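# Place the matching cover over the module on the yellow plate

## Task

Three covers rest in holders. Find the one roughly 20 mm wider than the module on the yellow base plate, and set it down on that plate so it covers the module. The other two covers must stay in their holders; removing either one fails the task. The covers have thin walls that flex even under a gentle grip, and any dent beyond the very faintest fails the task. The result must stay in place without the robot holding it.

## Robot and tools

ROBOT. Two UR20-type arms, named left_arm and right_arm, each with a Robotiq 2F-85 parallel gripper. The names do not refer to image sides. left_arm's base is at (-0.103, +0.729, 0) m and right_arm's at (+0.038, -0.897, 0) m. The shared scene frame has its origin on the table top between the arms, +z up, +x out over the table, and left_arm on the +y side.

GRIPPER FRAME. The fingers point along the gripper's +z and close along its y. end_effector_position is the point midway between the pads when they are closed. Fingertips extend about 19 mm past it when closed and about 6 mm when fully open. While closing, the fingertips also move about 13 mm farther from the wrist, so keep that clearance above a surface. A flat block about 9 cm long sticks out toward the gripper's +x and turns with it.

execute_actions. Argument actions is a list holding one item or nothing. An empty list just returns the state, with pictures. An action item is {"rows": [...], "steps": n}, with n from 4 to 15 control steps of 1/30 s (default 15). A wait item is {"steps": n}, with n up to 300 and no rows; it sends nothing new. The optional pictures flag (true/false) asks for camera images. A refused call moves nothing.

ROW LAYOUT. Each row is one flat list of 18 numbers covering both arms, even if only one moves: left_arm's 6 joint targets, then its gripper position, force_limit and speed; then the same 9 for right_arm. One row is used per step; if rows run out, the last is repeated. Joint numbers are absolute target angles in radians, in this order: shoulder pan (-3.142 to 3.142), shoulder lift (-6.283 to 6.283), elbow (0.000 to 3.142), wrist 1, wrist 2, wrist 3 (each -6.283 to 6.283). A target more than 0.010 rad outside a range, and farther out than the current angle, gets the call refused. A target beyond the real end is clipped, which is reported as "joint sent to its limit". Each step, a joint's target is kept within a fixed lead of its measured angle (0.394 rad for pan and lift, 0.493 for elbow, 0.69 for the wrists). The whole arm's targets are also scaled back if they would move the gripper more than 100 mm from where it is. Motion is smoothed and lags about 0.17 s, so after a big move the arm may still be travelling when the result comes back.

GRIPPER NUMBERS. All three are absolute settings in [-1, 1]. position: +1 is fully open (85 mm), the pads touch near -0.8, and -1 closes until something blocks the fingers. force_limit: pad force, roughly 20 N at -1, 128 N at 0 and 235 N at +1 on a 40 mm object. speed: about 20 mm/s at -1, 85 at 0 and 150 at +1; faster closing adds up to about 12 N. To keep a gripper unchanged, repeat its last three numbers, since 0 is itself a command. New force_limit or speed values only apply once position changes by at least 0.01. To grip more gently, open first and then close again. For these thin covers, use low force and slow speed.

RESULTS. The state line gives each gripper's position (m), quaternion wxyz and velocities in the scene frame; the printed position can be off, more so at long reach. Joint positions and Joint velocities list each arm's six joints in order. object_status: 0 moving, 1 blocked while opening, 2 blocked while closing (a grip), 3 reached the target or pads met. A firm grip should read 2. After a grip at force_limit -1, status stays 2 even if the object slips out. position_measured is in counts: 3 fully open, about 78 = 60 mm, 130 = 40 mm, 180 = 20 mm, 230 = pads touching. Wrist force and Wrist torque are given per arm in the gripper's own axes. They carry noise (up to 3.7 N), a fixed offset (often under 10 N) and saturate near 200 N; "no reading" is normal at the start. "joint command not followed" means a clearance check altered targets. HELD marks steps where the row was not sent. Each result is taken 4 steps before its action ends; those steps then run anyway. Arms keep heading to the last target between calls until they settle.

zoom_image: camera (cam_high, cam_low, cam_left_wrist or cam_right_wrist) and region [x0, y0, x1, y1] in pixels of that camera's latest image, at most 504 by 504. cam_high and cam_low are 896x504; the wrist cameras are 504x504 fisheye.

read_manual: optional section "licences"; shows licence texts only.

finished_scene: scene = number of the current scene.

AVOID. Crushing or denting covers; lifting the wrong covers out of their holders; dropping, slamming or knocking anything off the table; arms colliding or pushing hard against each other or objects. A joint torque over its load limit (642, 642, 376, 93, 93, 93 N m; held weight included) or an outside force of 150 N stops that arm for 10 s. Holding loads for long heats motors: MOTOR HOT appears from 70 °C, and at 85 °C an OVER-TEMPERATURE FAULT brakes the arm. Loose objects may occasionally be nudged by outside pushes.

Each tool is called as name([rows], argument=value, ...), one row to a line, values as JSON.

## Session

execute_actions(actions=[])

Scene clock: 0.00 s of 7600.00 s.
left_arm: end_effector_position=(+0.8060, +0.5611, +0.2080) position_measured=3 object_status=3 end_effector_quat_wxyz=(+0.691, -0.718, -0.017, +0.083) end_effector_velocity=(+0.001, +0.001, -0.000) end_effector_angular_velocity=(-0.000, -0.001, +0.001) | right_arm: end_effector_position=(+1.0967, -0.7812, +0.2904) position_measured=3 object_status=3 end_effector_quat_wxyz=(-0.018, +0.875, +0.251, -0.415) end_effector_velocity=(-0.000, -0.000, -0.000) end_effector_angular_velocity=(-0.000, +0.000, -0.000)
Joint positions: left_arm=[-0.861 -0.877  1.673 -0.839 -0.821  1.696] | right_arm=[-0.077 -0.908  1.301 -1.124 -1.761  2.651]
Joint velocities: left_arm=[ 0.001  0.    -0.001  0.     0.    -0.   ] | right_arm=[-0. -0.  0.  0. -0.  0.]
Motor temperatures (°C, as the motors report them): left_arm=[22 24 25 27 29 26] | right_arm=[21 22 22 29 28 26]
Wrist force (N, on the end effector, along its own x y z axes, offset not removed): no reading
Wrist torque (N m, same axes, about the end effector's origin, offset not removed): no reading

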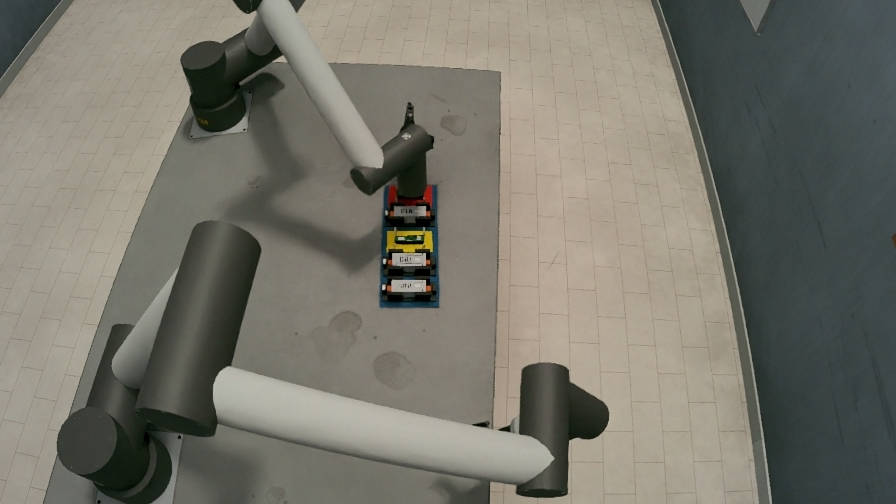

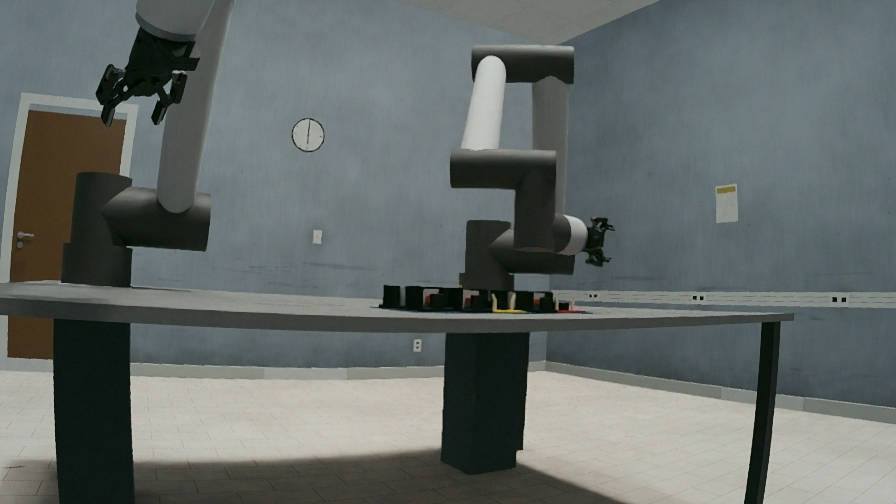

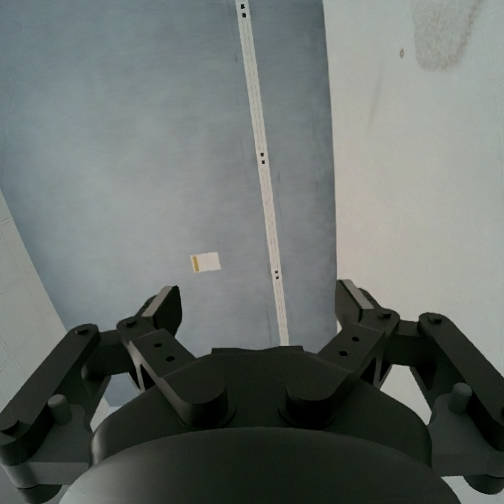

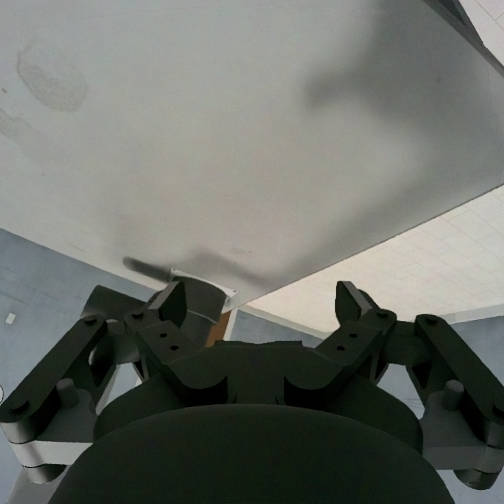

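zoom_image(camera="cam_high", region=[350, 175, 470, 315])

zoom_image(camera="cam_low", region=[360, 260, 600, 330])

Region (350, 175, 470, 315) of cam_high's 896x504 image, scaled by 3.600, with more detail than that image has; it fills the left 432 columns of this view, and the rest is white.

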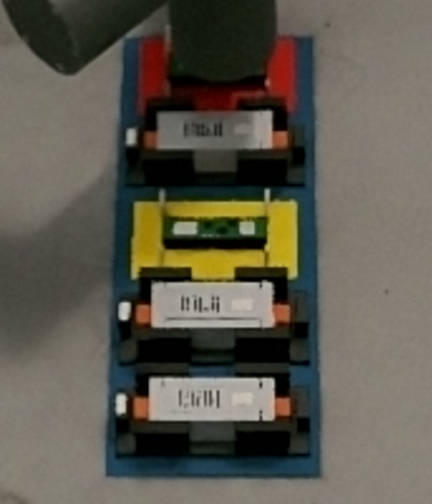

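Region (360, 260, 600, 330) of cam_low's 896x504 image, scaled by 2.100, with more detail than that image has; it fills the top 147 rows of this view, and the rest is white.

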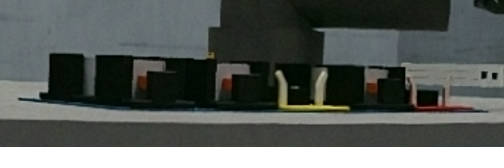

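execute_actions([
  {"rows":[[-0.861,-1.239,1.669,-0.839,-0.821,1.696,1,-1,0,-0.077,-0.908,1.301,-1.124,-1.761,2.651,1,-1,0]],"steps":12},
])

execute_actions([
  {"rows":[[-1.074,-1.239,1.669,-2.001,-1.571,2.252,1,-1,0,-0.077,-0.908,1.301,-1.124,-1.761,2.651,1,-1,0]]},
])

execute_actions([
  {"steps":40},
], pictures=true)

Scene clock: 1.00 s of 7600.00 s.
left_arm: end_effector_position=(+0.8022, +0.5642, +0.3403) position_measured=3 object_status=3 end_effector_quat_wxyz=(-0.651, +0.756, +0.057, -0.038) end_effector_velocity=(-0.059, +0.048, +0.646) end_effector_angular_velocity=(-0.503, -0.628, +0.000) | right_arm: end_effector_position=(+1.0966, -0.7807, +0.2904) position_measured=3 object_status=3 end_effector_quat_wxyz=(-0.018, +0.875, +0.251, -0.415) end_effector_velocity=(-0.001, +0.001, -0.001) end_effector_angular_velocity=(+0.000, +0.001, +0.000)
Joint positions: left_arm=[-0.861 -1.038  1.671 -0.839 -0.821  1.696] | right_arm=[-0.077 -0.908  1.301 -1.124 -1.761  2.651]
Joint velocities: left_arm=[ 0.001 -0.794 -0.01  -0.     0.001 -0.   ] | right_arm=[ 0.001  0.     0.001 -0.     0.001  0.   ]
Motor temperatures (°C, as the motors report them): left_arm=[22 24 25 27 29 26] | right_arm=[21 22 22 29 28 26]
Wrist force (N, on the end effector, along its own x y z axes, offset not removed): left_arm=[-2.8 -2.1 2.6] | right_arm=[-4.3 0.4 -1.9]
Wrist torque (N m, same axes, about the end effector's origin, offset not removed): left_arm=[-0.64 0.80 -0.12] | right_arm=[0.29 1.07 0.46]
Steps of this call (steps 1 to 22: nothing new was sent; steps 23 to 30: the first 8 steps of this action). Readings (joint positions | what the end effector reports):
23: left_arm=[-0.861 -0.877 1.673 -0.839 -0.821 1.696] | right_arm=[-0.077 -0.908 1.301 -1.124 -1.761 2.651] | left_arm position_measured=3 object_status=3 | right_arm position_measured=3 object_status=3
24: left_arm=[-0.861 -0.883 1.673 -0.839 -0.821 1.696] | right_arm=[-0.077 -0.908 1.301 -1.124 -1.761 2.651] | left_arm position_measured=3 object_status=3 | right_arm position_measured=3 object_status=3
26: left_arm=[-0.861 -0.931 1.672 -0.839 -0.821 1.696] | right_arm=[-0.077 -0.908 1.301 -1.124 -1.761 2.651] | left_arm position_measured=3 object_status=3 | right_arm position_measured=3 object_status=3
30: the state above

Scene clock: 1.50 s of 7600.00 s.
left_arm: end_effector_position=(+0.7287, +0.3842, +0.3883) position_measured=3 object_status=3 end_effector_quat_wxyz=(-0.429, +0.896, +0.100, -0.058) end_effector_velocity=(-0.061, -0.651, -0.196) end_effector_angular_velocity=(-1.533, -0.014, +0.001) | right_arm: end_effector_position=(+1.0965, -0.7806, +0.2903) position_measured=3 object_status=3 end_effector_quat_wxyz=(-0.018, +0.875, +0.251, -0.415) end_effector_velocity=(+0.000, +0.000, +0.000) end_effector_angular_velocity=(+0.000, -0.001, -0.000)
Joint positions: left_arm=[-0.967 -1.212  1.669 -1.209 -1.156  1.956] | right_arm=[-0.077 -0.908  1.301 -1.124 -1.761  2.651]
Joint velocities: left_arm=[-0.254 -0.063  0.    -1.297 -0.923  0.67 ] | right_arm=[-0. -0. -0. -0.  0. -0.]
Motor temperatures (°C, as the motors report them): left_arm=[22 24 25 27 29 26] | right_arm=[21 22 22 29 28 26]
Wrist force (N, on the end effector, along its own x y z axes, offset not removed): left_arm=[-4.3 -2.3 6.5] | right_arm=[0.5 -0.6 -4.4]
Wrist torque (N m, same axes, about the end effector's origin, offset not removed): left_arm=[-0.74 1.08 -0.06] | right_arm=[-0.04 0.29 0.57]
Steps of this call (steps 1 to 4: the last 4 steps of your previous action; steps 5 to 15: the first 11 steps of this action). Readings (joint positions | what the end effector reports):
5: left_arm=[-0.861 -1.171 1.670 -0.839 -0.821 1.696] | right_arm=[-0.077 -0.908 1.301 -1.124 -1.761 2.651] | left_arm position_measured=3 object_status=3 | right_arm position_measured=3 object_status=3
6: left_arm=[-0.869 -1.190 1.669 -0.848 -0.830 1.705] | right_arm=[-0.077 -0.908 1.301 -1.124 -1.761 2.651] | left_arm position_measured=3 object_status=3 | right_arm position_measured=3 object_status=3
8: left_arm=[-0.896 -1.193 1.669 -0.920 -0.902 1.768] | right_arm=[-0.077 -0.908 1.301 -1.124 -1.761 2.651] | left_arm position_measured=3 object_status=3 | right_arm position_measured=3 object_status=3
12: left_arm=[-0.939 -1.205 1.669 -1.081 -1.056 1.882] | right_arm=[-0.077 -0.908 1.301 -1.124 -1.761 2.651] | left_arm position_measured=3 object_status=3 | right_arm position_measured=3 object_status=3
15: the state above

Scene clock: 2.83 s of 7600.00 s.
left_arm: end_effector_position=(+0.7481, -0.0005, +0.4001) position_measured=3 object_status=3 end_effector_quat_wxyz=(+0.000, +1.000, +0.000, -0.000) end_effector_velocity=(+0.001, +0.001, +0.002) end_effector_angular_velocity=(-0.001, -0.002, +0.003) | right_arm: end_effector_position=(+1.0965, -0.7806, +0.2903) position_measured=3 object_status=3 end_effector_quat_wxyz=(-0.018, +0.875, +0.251, -0.415) end_effector_velocity=(-0.000, +0.000, -0.001) end_effector_angular_velocity=(+0.000, +0.001, -0.000)
Joint positions: left_arm=[-1.074 -1.239  1.669 -2.001 -1.571  2.252] | right_arm=[-0.077 -0.908  1.301 -1.124 -1.761  2.651]
Joint velocities: left_arm=[ 0.001 -0.001 -0.001 -0.     0.    -0.002] | right_arm=[-0.     0.001  0.     0.     0.     0.   ]
Motor temperatures (°C, as the motors report them): left_arm=[22 24 25 27 29 26] | right_arm=[21 22 22 29 28 26]
Wrist force (N, on the end effector, along its own x y z axes, offset not removed): left_arm=[-2.0 -1.9 4.5] | right_arm=[-3.5 1.4 -2.0]
Wrist torque (N m, same axes, about the end effector's origin, offset not removed): left_arm=[-0.70 0.69 -0.03] | right_arm=[0.54 1.13 0.63]
Kept back: nothing.
Steps of this call (steps 1 to 4: the last 4 steps of your previous action; steps 5 to 40: the robot went on to your last target). Readings (joint positions | what the end effector reports):
1: left_arm=[-0.975 -1.214 1.669 -1.254 -1.187 1.978] | right_arm=[-0.077 -0.908 1.301 -1.124 -1.761 2.651] | left_arm position_measured=3 object_status=3 | right_arm position_measured=3 object_status=3
2: left_arm=[-0.983 -1.216 1.669 -1.299 -1.216 1.999] | right_arm=[-0.077 -0.908 1.301 -1.124 -1.761 2.651] | left_arm position_measured=3 object_status=3 | right_arm position_measured=3 object_status=3
4: left_arm=[-0.997 -1.220 1.669 -1.392 -1.269 2.038] | right_arm=[-0.077 -0.908 1.301 -1.124 -1.761 2.651] | left_arm position_measured=3 object_status=3 | right_arm position_measured=3 object_status=3
8: left_arm=[-1.023 -1.226 1.669 -1.580 -1.368 2.109] | right_arm=[-0.077 -0.908 1.301 -1.124 -1.761 2.651] | left_arm position_measured=3 object_status=3 | right_arm position_measured=3 object_status=3
40: the state above

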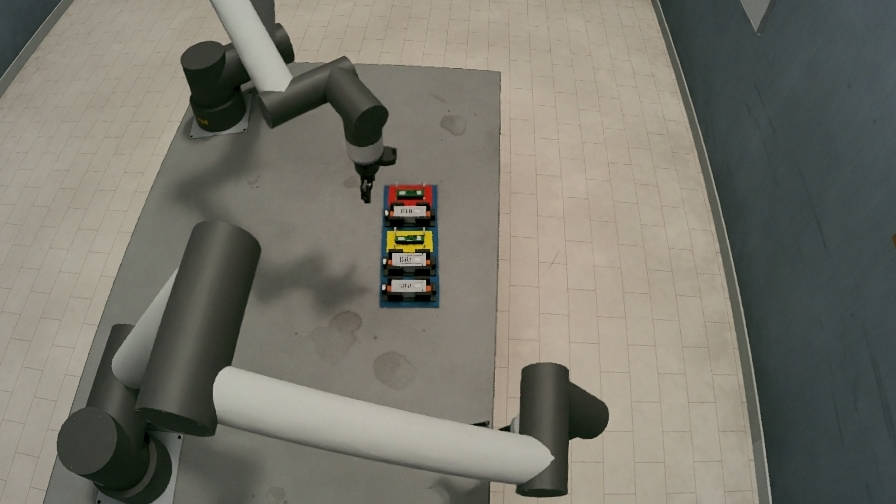

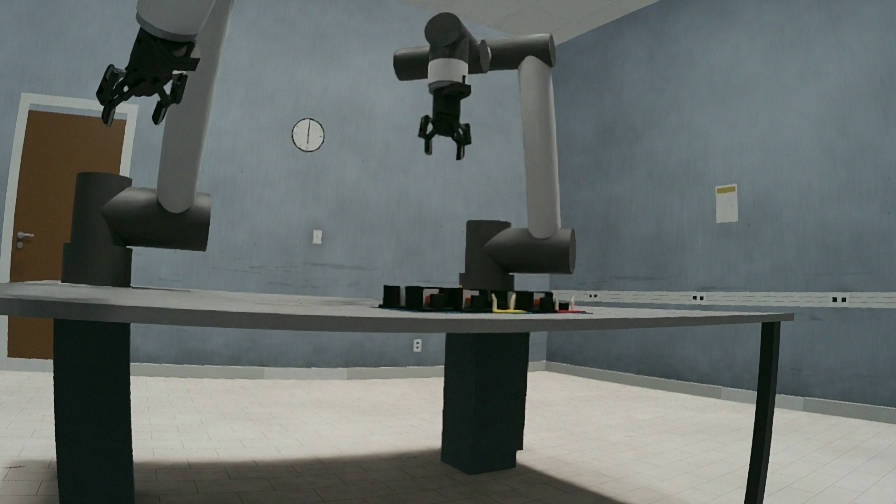

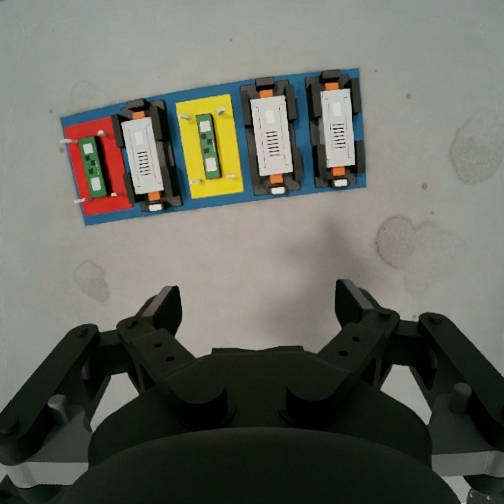

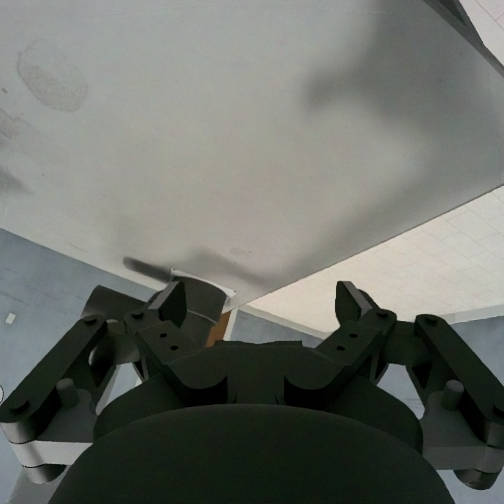

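zoom_image(camera="cam_left_wrist", region=[160, 60, 380, 220])

zoom_image(camera="cam_left_wrist", region=[50, 70, 270, 230])

Region (160, 60, 380, 220) of cam_left_wrist's 504x504 image, scaled by 2.291, with more detail than that image has; it fills the top 367 rows of this view, and the rest is white.

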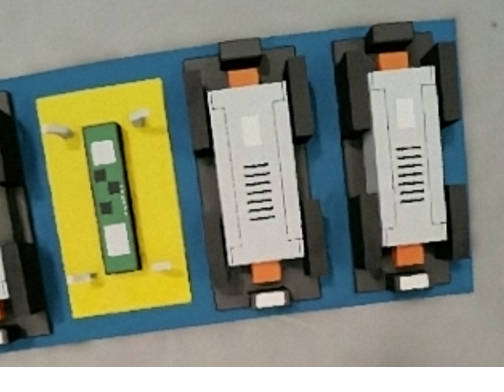

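Region (50, 70, 270, 230) of cam_left_wrist's 504x504 image, scaled by 2.291, with more detail than that image has; it fills the top 367 rows of this view, and the rest is white.

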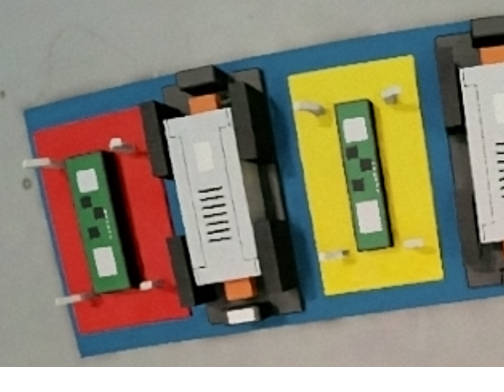

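execute_actions([
  {"rows":[[-1.022,-1.0402,1.5924,-2.123,-1.571,2.304,1,-1,0,-0.077,-0.908,1.301,-1.124,-1.761,2.651,1,-1,0]]},
])

execute_actions([
  {"steps":20},
], pictures=true)

Scene clock: 3.67 s of 7600.00 s.
left_arm: end_effector_position=(+0.8539, -0.0376, +0.2610) position_measured=3 object_status=3 end_effector_quat_wxyz=(+0.000, +1.000, +0.000, +0.000) end_effector_velocity=(+0.093, -0.023, -0.160) end_effector_angular_velocity=(+0.013, +0.012, +0.002) | right_arm: end_effector_position=(+1.0965, -0.7806, +0.2903) position_measured=3 object_status=3 end_effector_quat_wxyz=(-0.018, +0.875, +0.251, -0.415) end_effector_velocity=(-0.000, +0.000, +0.000) end_effector_angular_velocity=(-0.000, -0.000, +0.000)
Joint positions: left_arm=[-1.025 -1.053  1.597 -2.115 -1.571  2.301] | right_arm=[-0.077 -0.908  1.301 -1.124 -1.761  2.651]
Joint velocities: left_arm=[ 0.045  0.188 -0.066 -0.105  0.     0.042] | right_arm=[ 0. -0.  0.  0. -0. -0.]
Motor temperatures (°C, as the motors report them): left_arm=[22 24 25 27 29 26] | right_arm=[21 22 22 29 28 26]
Wrist force (N, on the end effector, along its own x y z axes, offset not removed): left_arm=[4.8 -2.4 8.1] | right_arm=[-2.1 1.1 -0.5]
Wrist torque (N m, same axes, about the end effector's origin, offset not removed): left_arm=[-0.74 -0.59 -0.17] | right_arm=[0.52 0.75 0.52]
Steps of this call (steps 1 to 14: the robot went on to your last target; steps 15 to 25: the first 11 steps of this action). Readings (joint positions | what the end effector reports):
15: left_arm=[-1.074 -1.239 1.669 -2.001 -1.571 2.252] | right_arm=[-0.077 -0.908 1.301 -1.124 -1.761 2.651] | left_arm position_measured=3 object_status=3 | right_arm position_measured=3 object_status=3
16: left_arm=[-1.069 -1.230 1.662 -2.010 -1.571 2.257] | right_arm=[-0.077 -0.908 1.301 -1.124 -1.761 2.651] | left_arm position_measured=3 object_status=3 | right_arm position_measured=3 object_status=3
18: left_arm=[-1.056 -1.182 1.643 -2.041 -1.571 2.270] | right_arm=[-0.077 -0.908 1.301 -1.124 -1.761 2.651] | left_arm position_measured=3 object_status=3 | right_arm position_measured=3 object_status=3
22: left_arm=[-1.034 -1.091 1.610 -2.094 -1.571 2.293] | right_arm=[-0.077 -0.908 1.301 -1.124 -1.761 2.651] | left_arm position_measured=3 object_status=3 | right_arm position_measured=3 object_status=3
25: the state above

Scene clock: 4.33 s of 7600.00 s.
left_arm: end_effector_position=(+0.8608, -0.0395, +0.2501) position_measured=3 object_status=3 end_effector_quat_wxyz=(+0.000, +1.000, +0.000, -0.000) end_effector_velocity=(-0.000, -0.001, -0.001) end_effector_angular_velocity=(+0.001, +0.000, -0.002) | right_arm: end_effector_position=(+1.0965, -0.7806, +0.2903) position_measured=3 object_status=3 end_effector_quat_wxyz=(-0.018, +0.875, +0.251, -0.415) end_effector_velocity=(-0.000, +0.000, +0.000) end_effector_angular_velocity=(+0.000, -0.000, +0.000)
Joint positions: left_arm=[-1.022 -1.04   1.592 -2.123 -1.571  2.304] | right_arm=[-0.077 -0.908  1.301 -1.124 -1.761  2.651]
Joint velocities: left_arm=[-0.001  0.001 -0.001 -0.     0.     0.001] | right_arm=[ 0. -0. -0.  0.  0. -0.]
Motor temperatures (°C, as the motors report them): left_arm=[22 24 25 27 29 26] | right_arm=[21 22 22 29 28 26]
Wrist force (N, on the end effector, along its own x y z axes, offset not removed): left_arm=[-4.4 -3.2 5.4] | right_arm=[-7.2 1.8 -0.1]
Wrist torque (N m, same axes, about the end effector's origin, offset not removed): left_arm=[-0.90 1.10 -0.12] | right_arm=[0.65 1.71 0.54]
Kept back: nothing.
Steps of this call (steps 1 to 4: the last 4 steps of your previous action; steps 5 to 20: the robot went on to your last target). Readings (joint positions | what the end effector reports):
1: left_arm=[-1.024 -1.048 1.596 -2.118 -1.571 2.302] | right_arm=[-0.077 -0.908 1.301 -1.124 -1.761 2.651] | left_arm position_measured=3 object_status=3 | right_arm position_measured=3 object_status=3
2: left_arm=[-1.023 -1.045 1.594 -2.120 -1.571 2.303] | right_arm=[-0.077 -0.908 1.301 -1.124 -1.761 2.651] | left_arm position_measured=3 object_status=3 | right_arm position_measured=3 object_status=3
4: left_arm=[-1.023 -1.042 1.593 -2.122 -1.571 2.303] | right_arm=[-0.077 -0.908 1.301 -1.124 -1.761 2.651] | left_arm position_measured=3 object_status=3 | right_arm position_measured=3 object_status=3
8: left_arm=[-1.022 -1.041 1.593 -2.123 -1.571 2.304] | right_arm=[-0.077 -0.908 1.301 -1.124 -1.761 2.651] | left_arm position_measured=3 object_status=3 | right_arm position_measured=3 object_status=3
20: the state above

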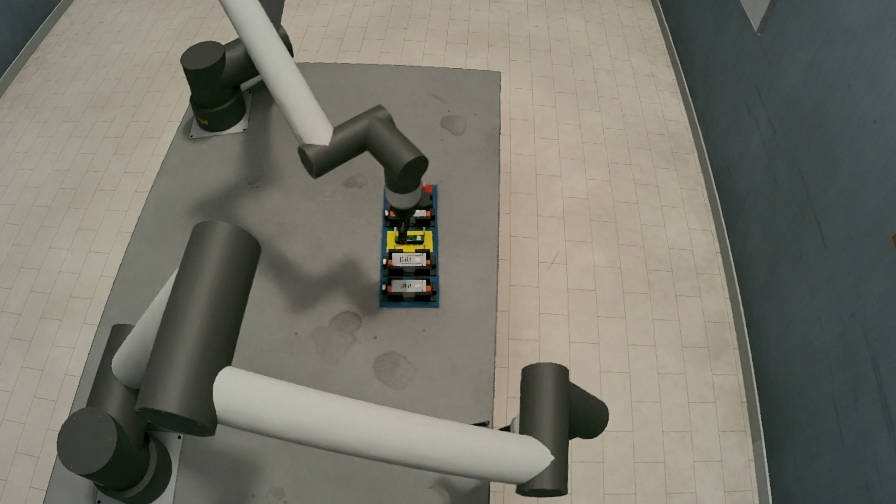

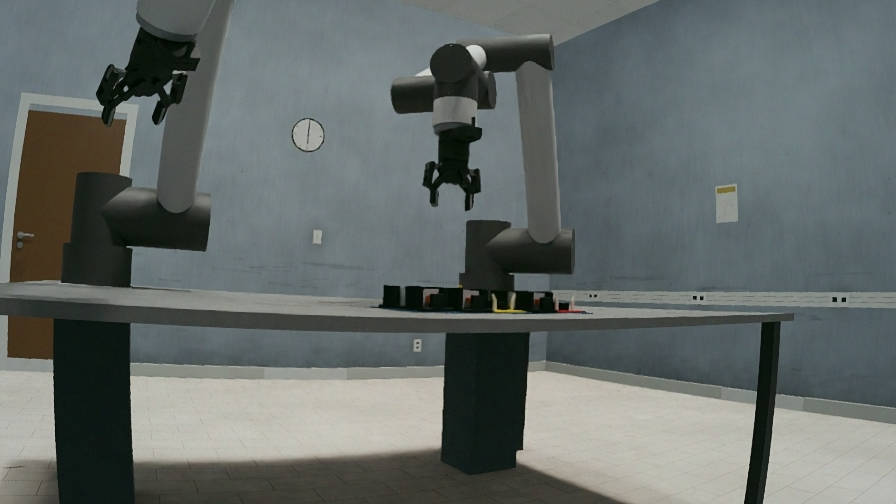

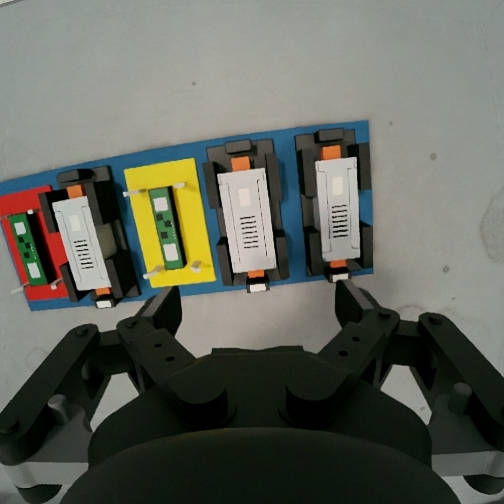

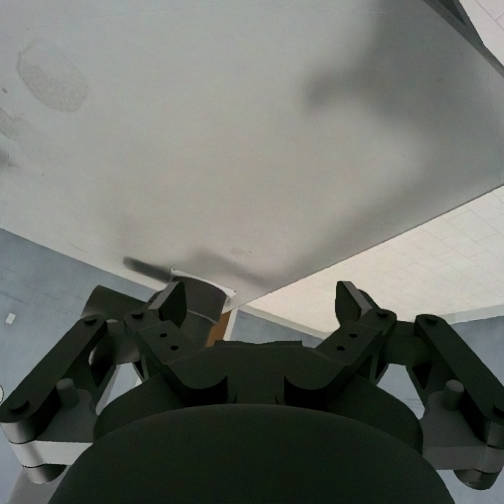

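zoom_image(camera="cam_left_wrist", region=[120, 120, 380, 300])

execute_actions([
  {"rows":[[-0.919,-1.1371,1.7531,-2.1868,-1.571,2.317,1,-1,0,-0.077,-0.908,1.301,-1.124,-1.761,2.651,1,-1,0]]},
])

execute_actions([
  {"steps":14},
], pictures=true)

zoom_image(camera="cam_left_wrist", region=[120, 120, 440, 320])

Region (120, 120, 380, 300) of cam_left_wrist's 504x504 image, scaled by 1.938, with more detail than that image has; it fills the top 349 rows of this view, and the rest is white.

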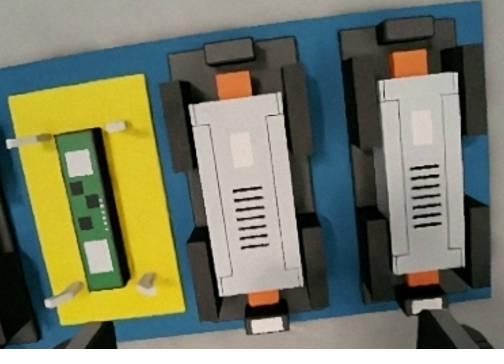

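Scene clock: 5.00 s of 7600.00 s.
left_arm: end_effector_position=(+0.8617, +0.1229, +0.2506) position_measured=3 object_status=3 end_effector_quat_wxyz=(+0.000, +0.999, +0.043, +0.000) end_effector_velocity=(-0.012, +0.102, -0.005) end_effector_angular_velocity=(+0.004, +0.004, +0.053) | right_arm: end_effector_position=(+1.0965, -0.7806, +0.2903) position_measured=3 object_status=3 end_effector_quat_wxyz=(-0.018, +0.875, +0.251, -0.415) end_effector_velocity=(-0.000, -0.000, +0.000) end_effector_angular_velocity=(+0.000, -0.000, -0.001)
Joint positions: left_arm=[-0.923 -1.133  1.746 -2.184 -1.571  2.316] | right_arm=[-0.077 -0.908  1.301 -1.124 -1.761  2.651]
Joint velocities: left_arm=[ 0.06  -0.058  0.101 -0.037 -0.     0.007] | right_arm=[-0. -0. -0.  0.  0. -0.]
Motor temperatures (°C, as the motors report them): left_arm=[22 24 25 27 29 26] | right_arm=[21 22 22 29 28 26]
Wrist force (N, on the end effector, along its own x y z axes, offset not removed): left_arm=[-1.6 -7.0 2.7] | right_arm=[-2.1 2.4 -2.1]
Wrist torque (N m, same axes, about the end effector's origin, offset not removed): left_arm=[-1.24 0.57 -0.11] | right_arm=[0.72 0.65 0.61]
Steps of this call (steps 1 to 9: the robot went on to your last target; steps 10 to 20: the first 11 steps of this action). Readings (joint positions | what the end effector reports):
10: left_arm=[-1.022 -1.041 1.593 -2.123 -1.571 2.304] | right_arm=[-0.077 -0.908 1.301 -1.124 -1.761 2.651] | left_arm position_measured=3 object_status=3 | right_arm position_measured=3 object_status=3
11: left_arm=[-1.014 -1.047 1.601 -2.130 -1.571 2.306] | right_arm=[-0.077 -0.908 1.301 -1.124 -1.761 2.651] | left_arm position_measured=3 object_status=3 | right_arm position_measured=3 object_status=3
13: left_arm=[-0.984 -1.075 1.646 -2.148 -1.571 2.309] | right_arm=[-0.077 -0.908 1.301 -1.124 -1.761 2.651] | left_arm position_measured=3 object_status=3 | right_arm position_measured=3 object_status=3
17: left_arm=[-0.936 -1.121 1.724 -2.176 -1.571 2.315] | right_arm=[-0.077 -0.908 1.301 -1.124 -1.761 2.651] | left_arm position_measured=3 object_status=3 | right_arm position_measured=3 object_status=3
20: the state above

Scene clock: 5.47 s of 7600.00 s.
left_arm: end_effector_position=(+0.8607, +0.1304, +0.2500) position_measured=3 object_status=3 end_effector_quat_wxyz=(+0.000, +0.999, +0.045, -0.000) end_effector_velocity=(+0.000, +0.001, +0.000) end_effector_angular_velocity=(-0.000, -0.000, +0.001) | right_arm: end_effector_position=(+1.0965, -0.7806, +0.2903) position_measured=3 object_status=3 end_effector_quat_wxyz=(-0.018, +0.875, +0.251, -0.415) end_effector_velocity=(-0.000, -0.000, -0.000) end_effector_angular_velocity=(+0.000, +0.000, +0.000)
Joint positions: left_arm=[-0.919 -1.137  1.753 -2.187 -1.571  2.317] | right_arm=[-0.077 -0.908  1.301 -1.124 -1.761  2.651]
Joint velocities: left_arm=[ 0.001 -0.     0.    -0.    -0.    -0.   ] | right_arm=[-0. -0.  0. -0. -0. -0.]
Motor temperatures (°C, as the motors report them): left_arm=[22 24 25 27 29 26] | right_arm=[21 22 22 29 28 26]
Wrist force (N, on the end effector, along its own x y z axes, offset not removed): left_arm=[0.1 -2.9 3.0] | right_arm=[-1.9 0.4 -1.0]
Wrist torque (N m, same axes, about the end effector's origin, offset not removed): left_arm=[-0.91 0.32 -0.11] | right_arm=[0.21 0.75 0.43]
Kept back: nothing.
Steps of this call (steps 1 to 4: the last 4 steps of your previous action; steps 5 to 14: the robot went on to your last target). Readings (joint positions | what the end effector reports):
1: left_arm=[-0.922 -1.135 1.748 -2.185 -1.571 2.317] | right_arm=[-0.077 -0.908 1.301 -1.124 -1.761 2.651] | left_arm position_measured=3 object_status=3 | right_arm position_measured=3 object_status=3
2: left_arm=[-0.921 -1.135 1.750 -2.186 -1.571 2.317] | right_arm=[-0.077 -0.908 1.301 -1.124 -1.761 2.651] | left_arm position_measured=3 object_status=3 | right_arm position_measured=3 object_status=3
4: left_arm=[-0.920 -1.136 1.752 -2.186 -1.571 2.317] | right_arm=[-0.077 -0.908 1.301 -1.124 -1.761 2.651] | left_arm position_measured=3 object_status=3 | right_arm position_measured=3 object_status=3
8: left_arm=[-0.919 -1.137 1.753 -2.187 -1.571 2.317] | right_arm=[-0.077 -0.908 1.301 -1.124 -1.761 2.651] | left_arm position_measured=3 object_status=3 | right_arm position_measured=3 object_status=3
14: the state above

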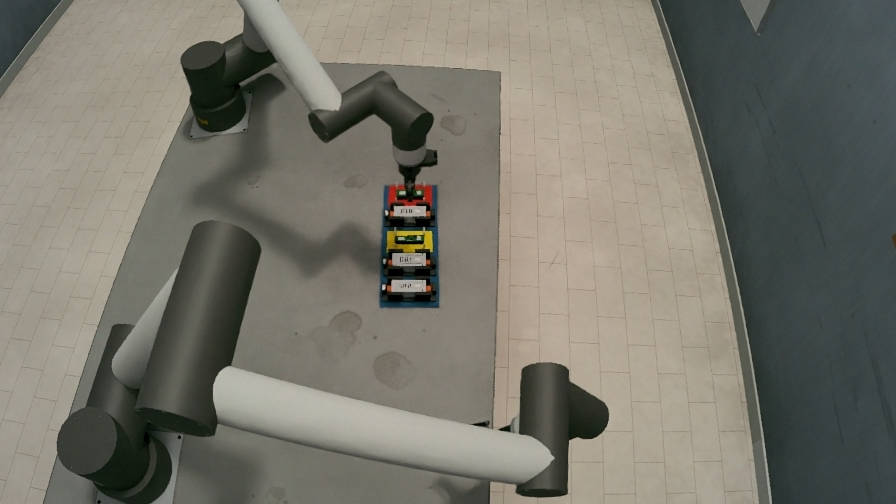

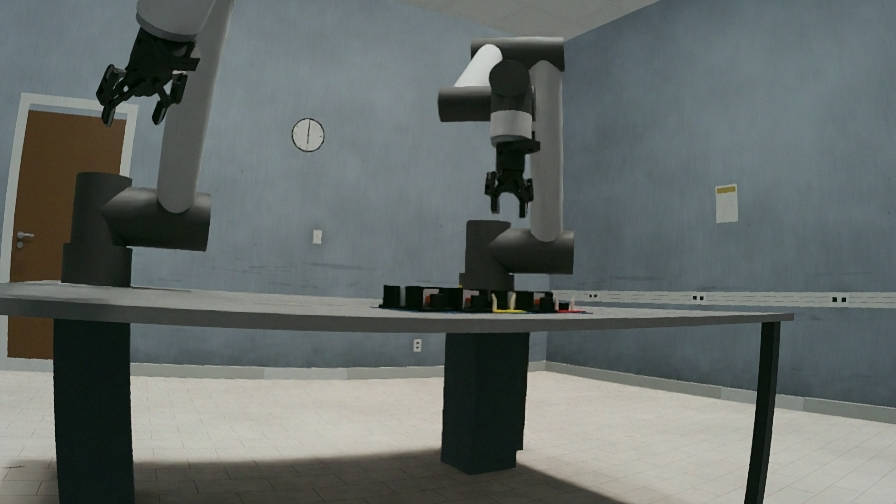

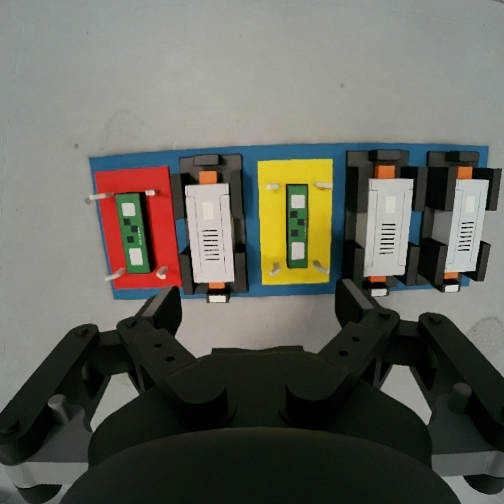

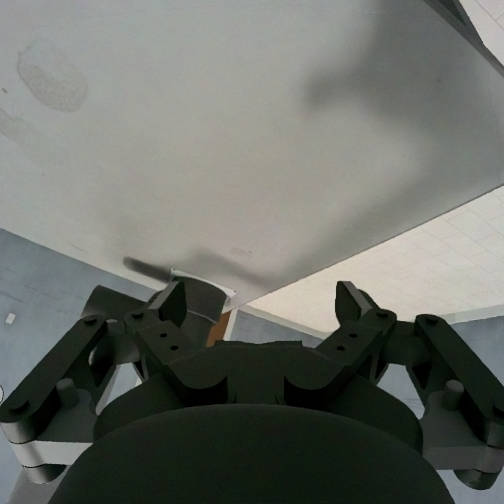

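Region (120, 120, 440, 320) of cam_left_wrist's 504x504 image, scaled by 1.575, with more detail than that image has; it fills the top 315 rows of this view, and the rest is white.

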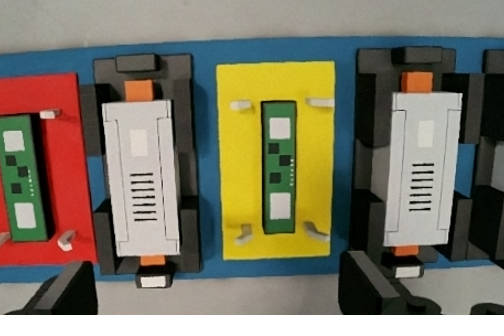

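execute_actions([
  {"rows":[[-1.061,-0.8707,1.4985,-2.1986,-1.571,2.175,1,-1,0,-0.077,-0.908,1.301,-1.124,-1.761,2.651,1,-1,0]]},
])

execute_actions([
  {"steps":20},
], pictures=true)

zoom_image(camera="cam_low", region=[360, 220, 540, 325])

Scene clock: 6.07 s of 7600.00 s.
left_arm: end_effector_position=(+0.8861, -0.0684, +0.1633) position_measured=3 object_status=3 end_effector_quat_wxyz=(+0.000, +0.999, +0.045, +0.000) end_effector_velocity=(+0.021, -0.596, -0.315) end_effector_angular_velocity=(+0.005, +0.005, -0.004) | right_arm: end_effector_position=(+1.0965, -0.7806, +0.2903) position_measured=3 object_status=3 end_effector_quat_wxyz=(-0.018, +0.875, +0.251, -0.415) end_effector_velocity=(-0.000, -0.000, -0.001) end_effector_angular_velocity=(-0.000, +0.001, +0.000)
Joint positions: left_arm=[-1.022 -0.948  1.571 -2.196 -1.571  2.214] | right_arm=[-0.077 -0.908  1.301 -1.124 -1.761  2.651]
Joint velocities: left_arm=[-0.306  0.587 -0.556 -0.025 -0.    -0.302] | right_arm=[ 0.  0.  0.  0. -0.  0.]
Motor temperatures (°C, as the motors report them): left_arm=[22 24 25 27 29 26] | right_arm=[21 22 22 29 28 26]
Wrist force (N, on the end effector, along its own x y z axes, offset not removed): left_arm=[-0.1 -2.0 5.0] | right_arm=[-1.1 3.0 -0.3]
Wrist torque (N m, same axes, about the end effector's origin, offset not removed): left_arm=[-0.63 0.31 -0.10] | right_arm=[0.76 0.56 0.67]
Steps of this call (steps 1 to 7: the robot went on to your last target; steps 8 to 18: the first 11 steps of this action). Readings (joint positions | what the end effector reports):
8: left_arm=[-0.919 -1.137 1.753 -2.187 -1.571 2.317] | right_arm=[-0.077 -0.908 1.301 -1.124 -1.761 2.651] | left_arm position_measured=3 object_status=3 | right_arm position_measured=3 object_status=3
9: left_arm=[-0.926 -1.129 1.744 -2.188 -1.571 2.310] | right_arm=[-0.077 -0.908 1.301 -1.124 -1.761 2.651] | left_arm position_measured=3 object_status=3 | right_arm position_measured=3 object_status=3
11: left_arm=[-0.949 -1.086 1.703 -2.190 -1.571 2.287] | right_arm=[-0.077 -0.908 1.301 -1.124 -1.761 2.651] | left_arm position_measured=3 object_status=3 | right_arm position_measured=3 object_status=3
15: left_arm=[-0.991 -1.007 1.628 -2.193 -1.571 2.245] | right_arm=[-0.077 -0.908 1.301 -1.124 -1.761 2.651] | left_arm position_measured=3 object_status=3 | right_arm position_measured=3 object_status=3
18: the state above

Scene clock: 6.73 s of 7600.00 s.
left_arm: end_effector_position=(+0.8868, -0.1444, +0.1202) position_measured=3 object_status=3 end_effector_quat_wxyz=(+0.000, +0.999, +0.045, -0.000) end_effector_velocity=(+0.000, -0.000, +0.001) end_effector_angular_velocity=(-0.001, -0.000, +0.001) | right_arm: end_effector_position=(+1.0965, -0.7806, +0.2903) position_measured=3 object_status=3 end_effector_quat_wxyz=(-0.018, +0.875, +0.251, -0.415) end_effector_velocity=(+0.000, -0.000, -0.000) end_effector_angular_velocity=(+0.000, -0.000, -0.000)
Joint positions: left_arm=[-1.061 -0.871  1.499 -2.199 -1.571  2.175] | right_arm=[-0.077 -0.908  1.301 -1.124 -1.761  2.651]
Joint velocities: left_arm=[ 0.    -0.    -0.001 -0.     0.    -0.   ] | right_arm=[-0.  0.  0. -0.  0. -0.]
Motor temperatures (°C, as the motors report them): left_arm=[22 24 25 27 29 26] | right_arm=[21 22 22 29 28 26]
Wrist force (N, on the end effector, along its own x y z axes, offset not removed): left_arm=[-1.4 -1.7 3.3] | right_arm=[-3.1 1.7 -3.7]
Wrist torque (N m, same axes, about the end effector's origin, offset not removed): left_arm=[-0.53 0.52 -0.15] | right_arm=[0.54 0.92 0.53]
Kept back: nothing.
Steps of this call (steps 1 to 4: the last 4 steps of your previous action; steps 5 to 20: the robot went on to your last target). Readings (joint positions | what the end effector reports):
1: left_arm=[-1.033 -0.928 1.553 -2.196 -1.571 2.203] | right_arm=[-0.077 -0.908 1.301 -1.124 -1.761 2.651] | left_arm position_measured=3 object_status=3 | right_arm position_measured=3 object_status=3
2: left_arm=[-1.042 -0.910 1.536 -2.197 -1.571 2.194] | right_arm=[-0.077 -0.908 1.301 -1.124 -1.761 2.651] | left_arm position_measured=3 object_status=3 | right_arm position_measured=3 object_status=3
4: left_arm=[-1.053 -0.887 1.514 -2.198 -1.571 2.183] | right_arm=[-0.077 -0.908 1.301 -1.124 -1.761 2.651] | left_arm position_measured=3 object_status=3 | right_arm position_measured=3 object_status=3
8: left_arm=[-1.060 -0.873 1.501 -2.198 -1.571 2.176] | right_arm=[-0.077 -0.908 1.301 -1.124 -1.761 2.651] | left_arm position_measured=3 object_status=3 | right_arm position_measured=3 object_status=3
20: the state above

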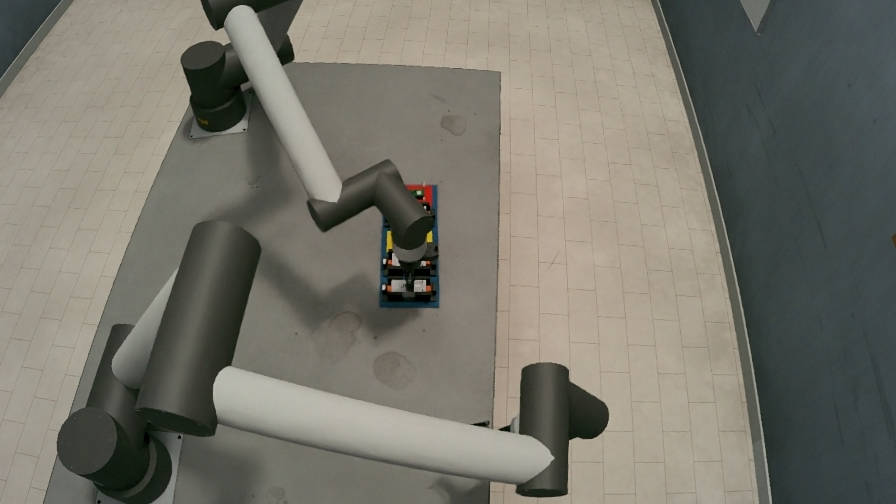

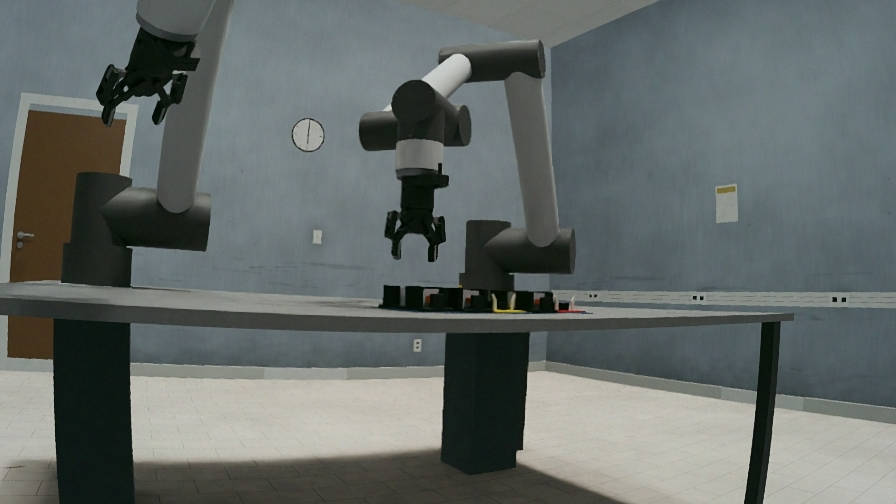

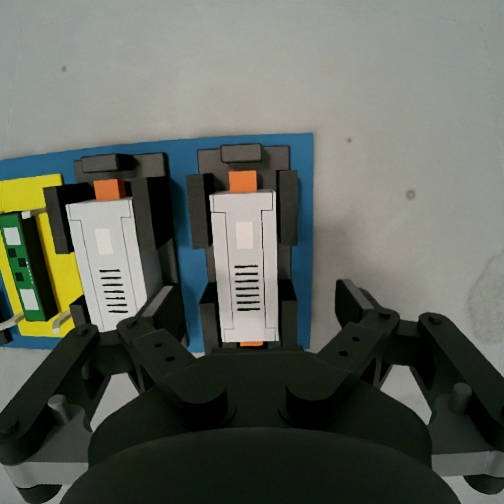

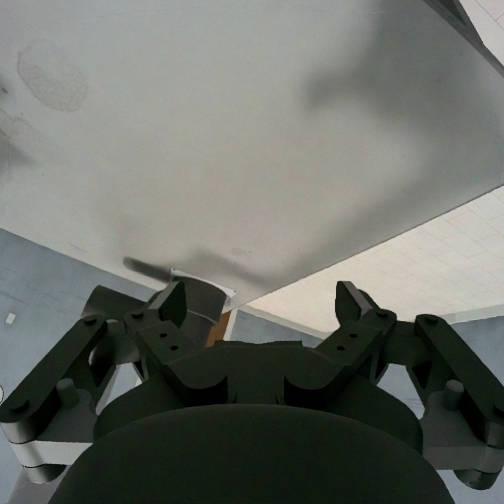

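Region (360, 220, 540, 325) of cam_low's 896x504 image, scaled by 2.800, with more detail than that image has; it fills the top 294 rows of this view, and the rest is white.

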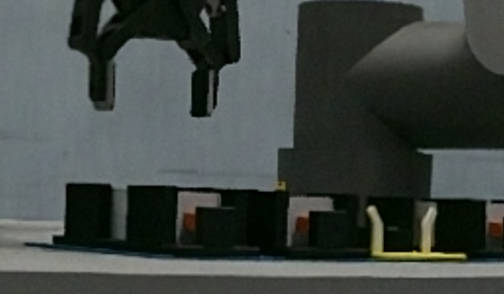

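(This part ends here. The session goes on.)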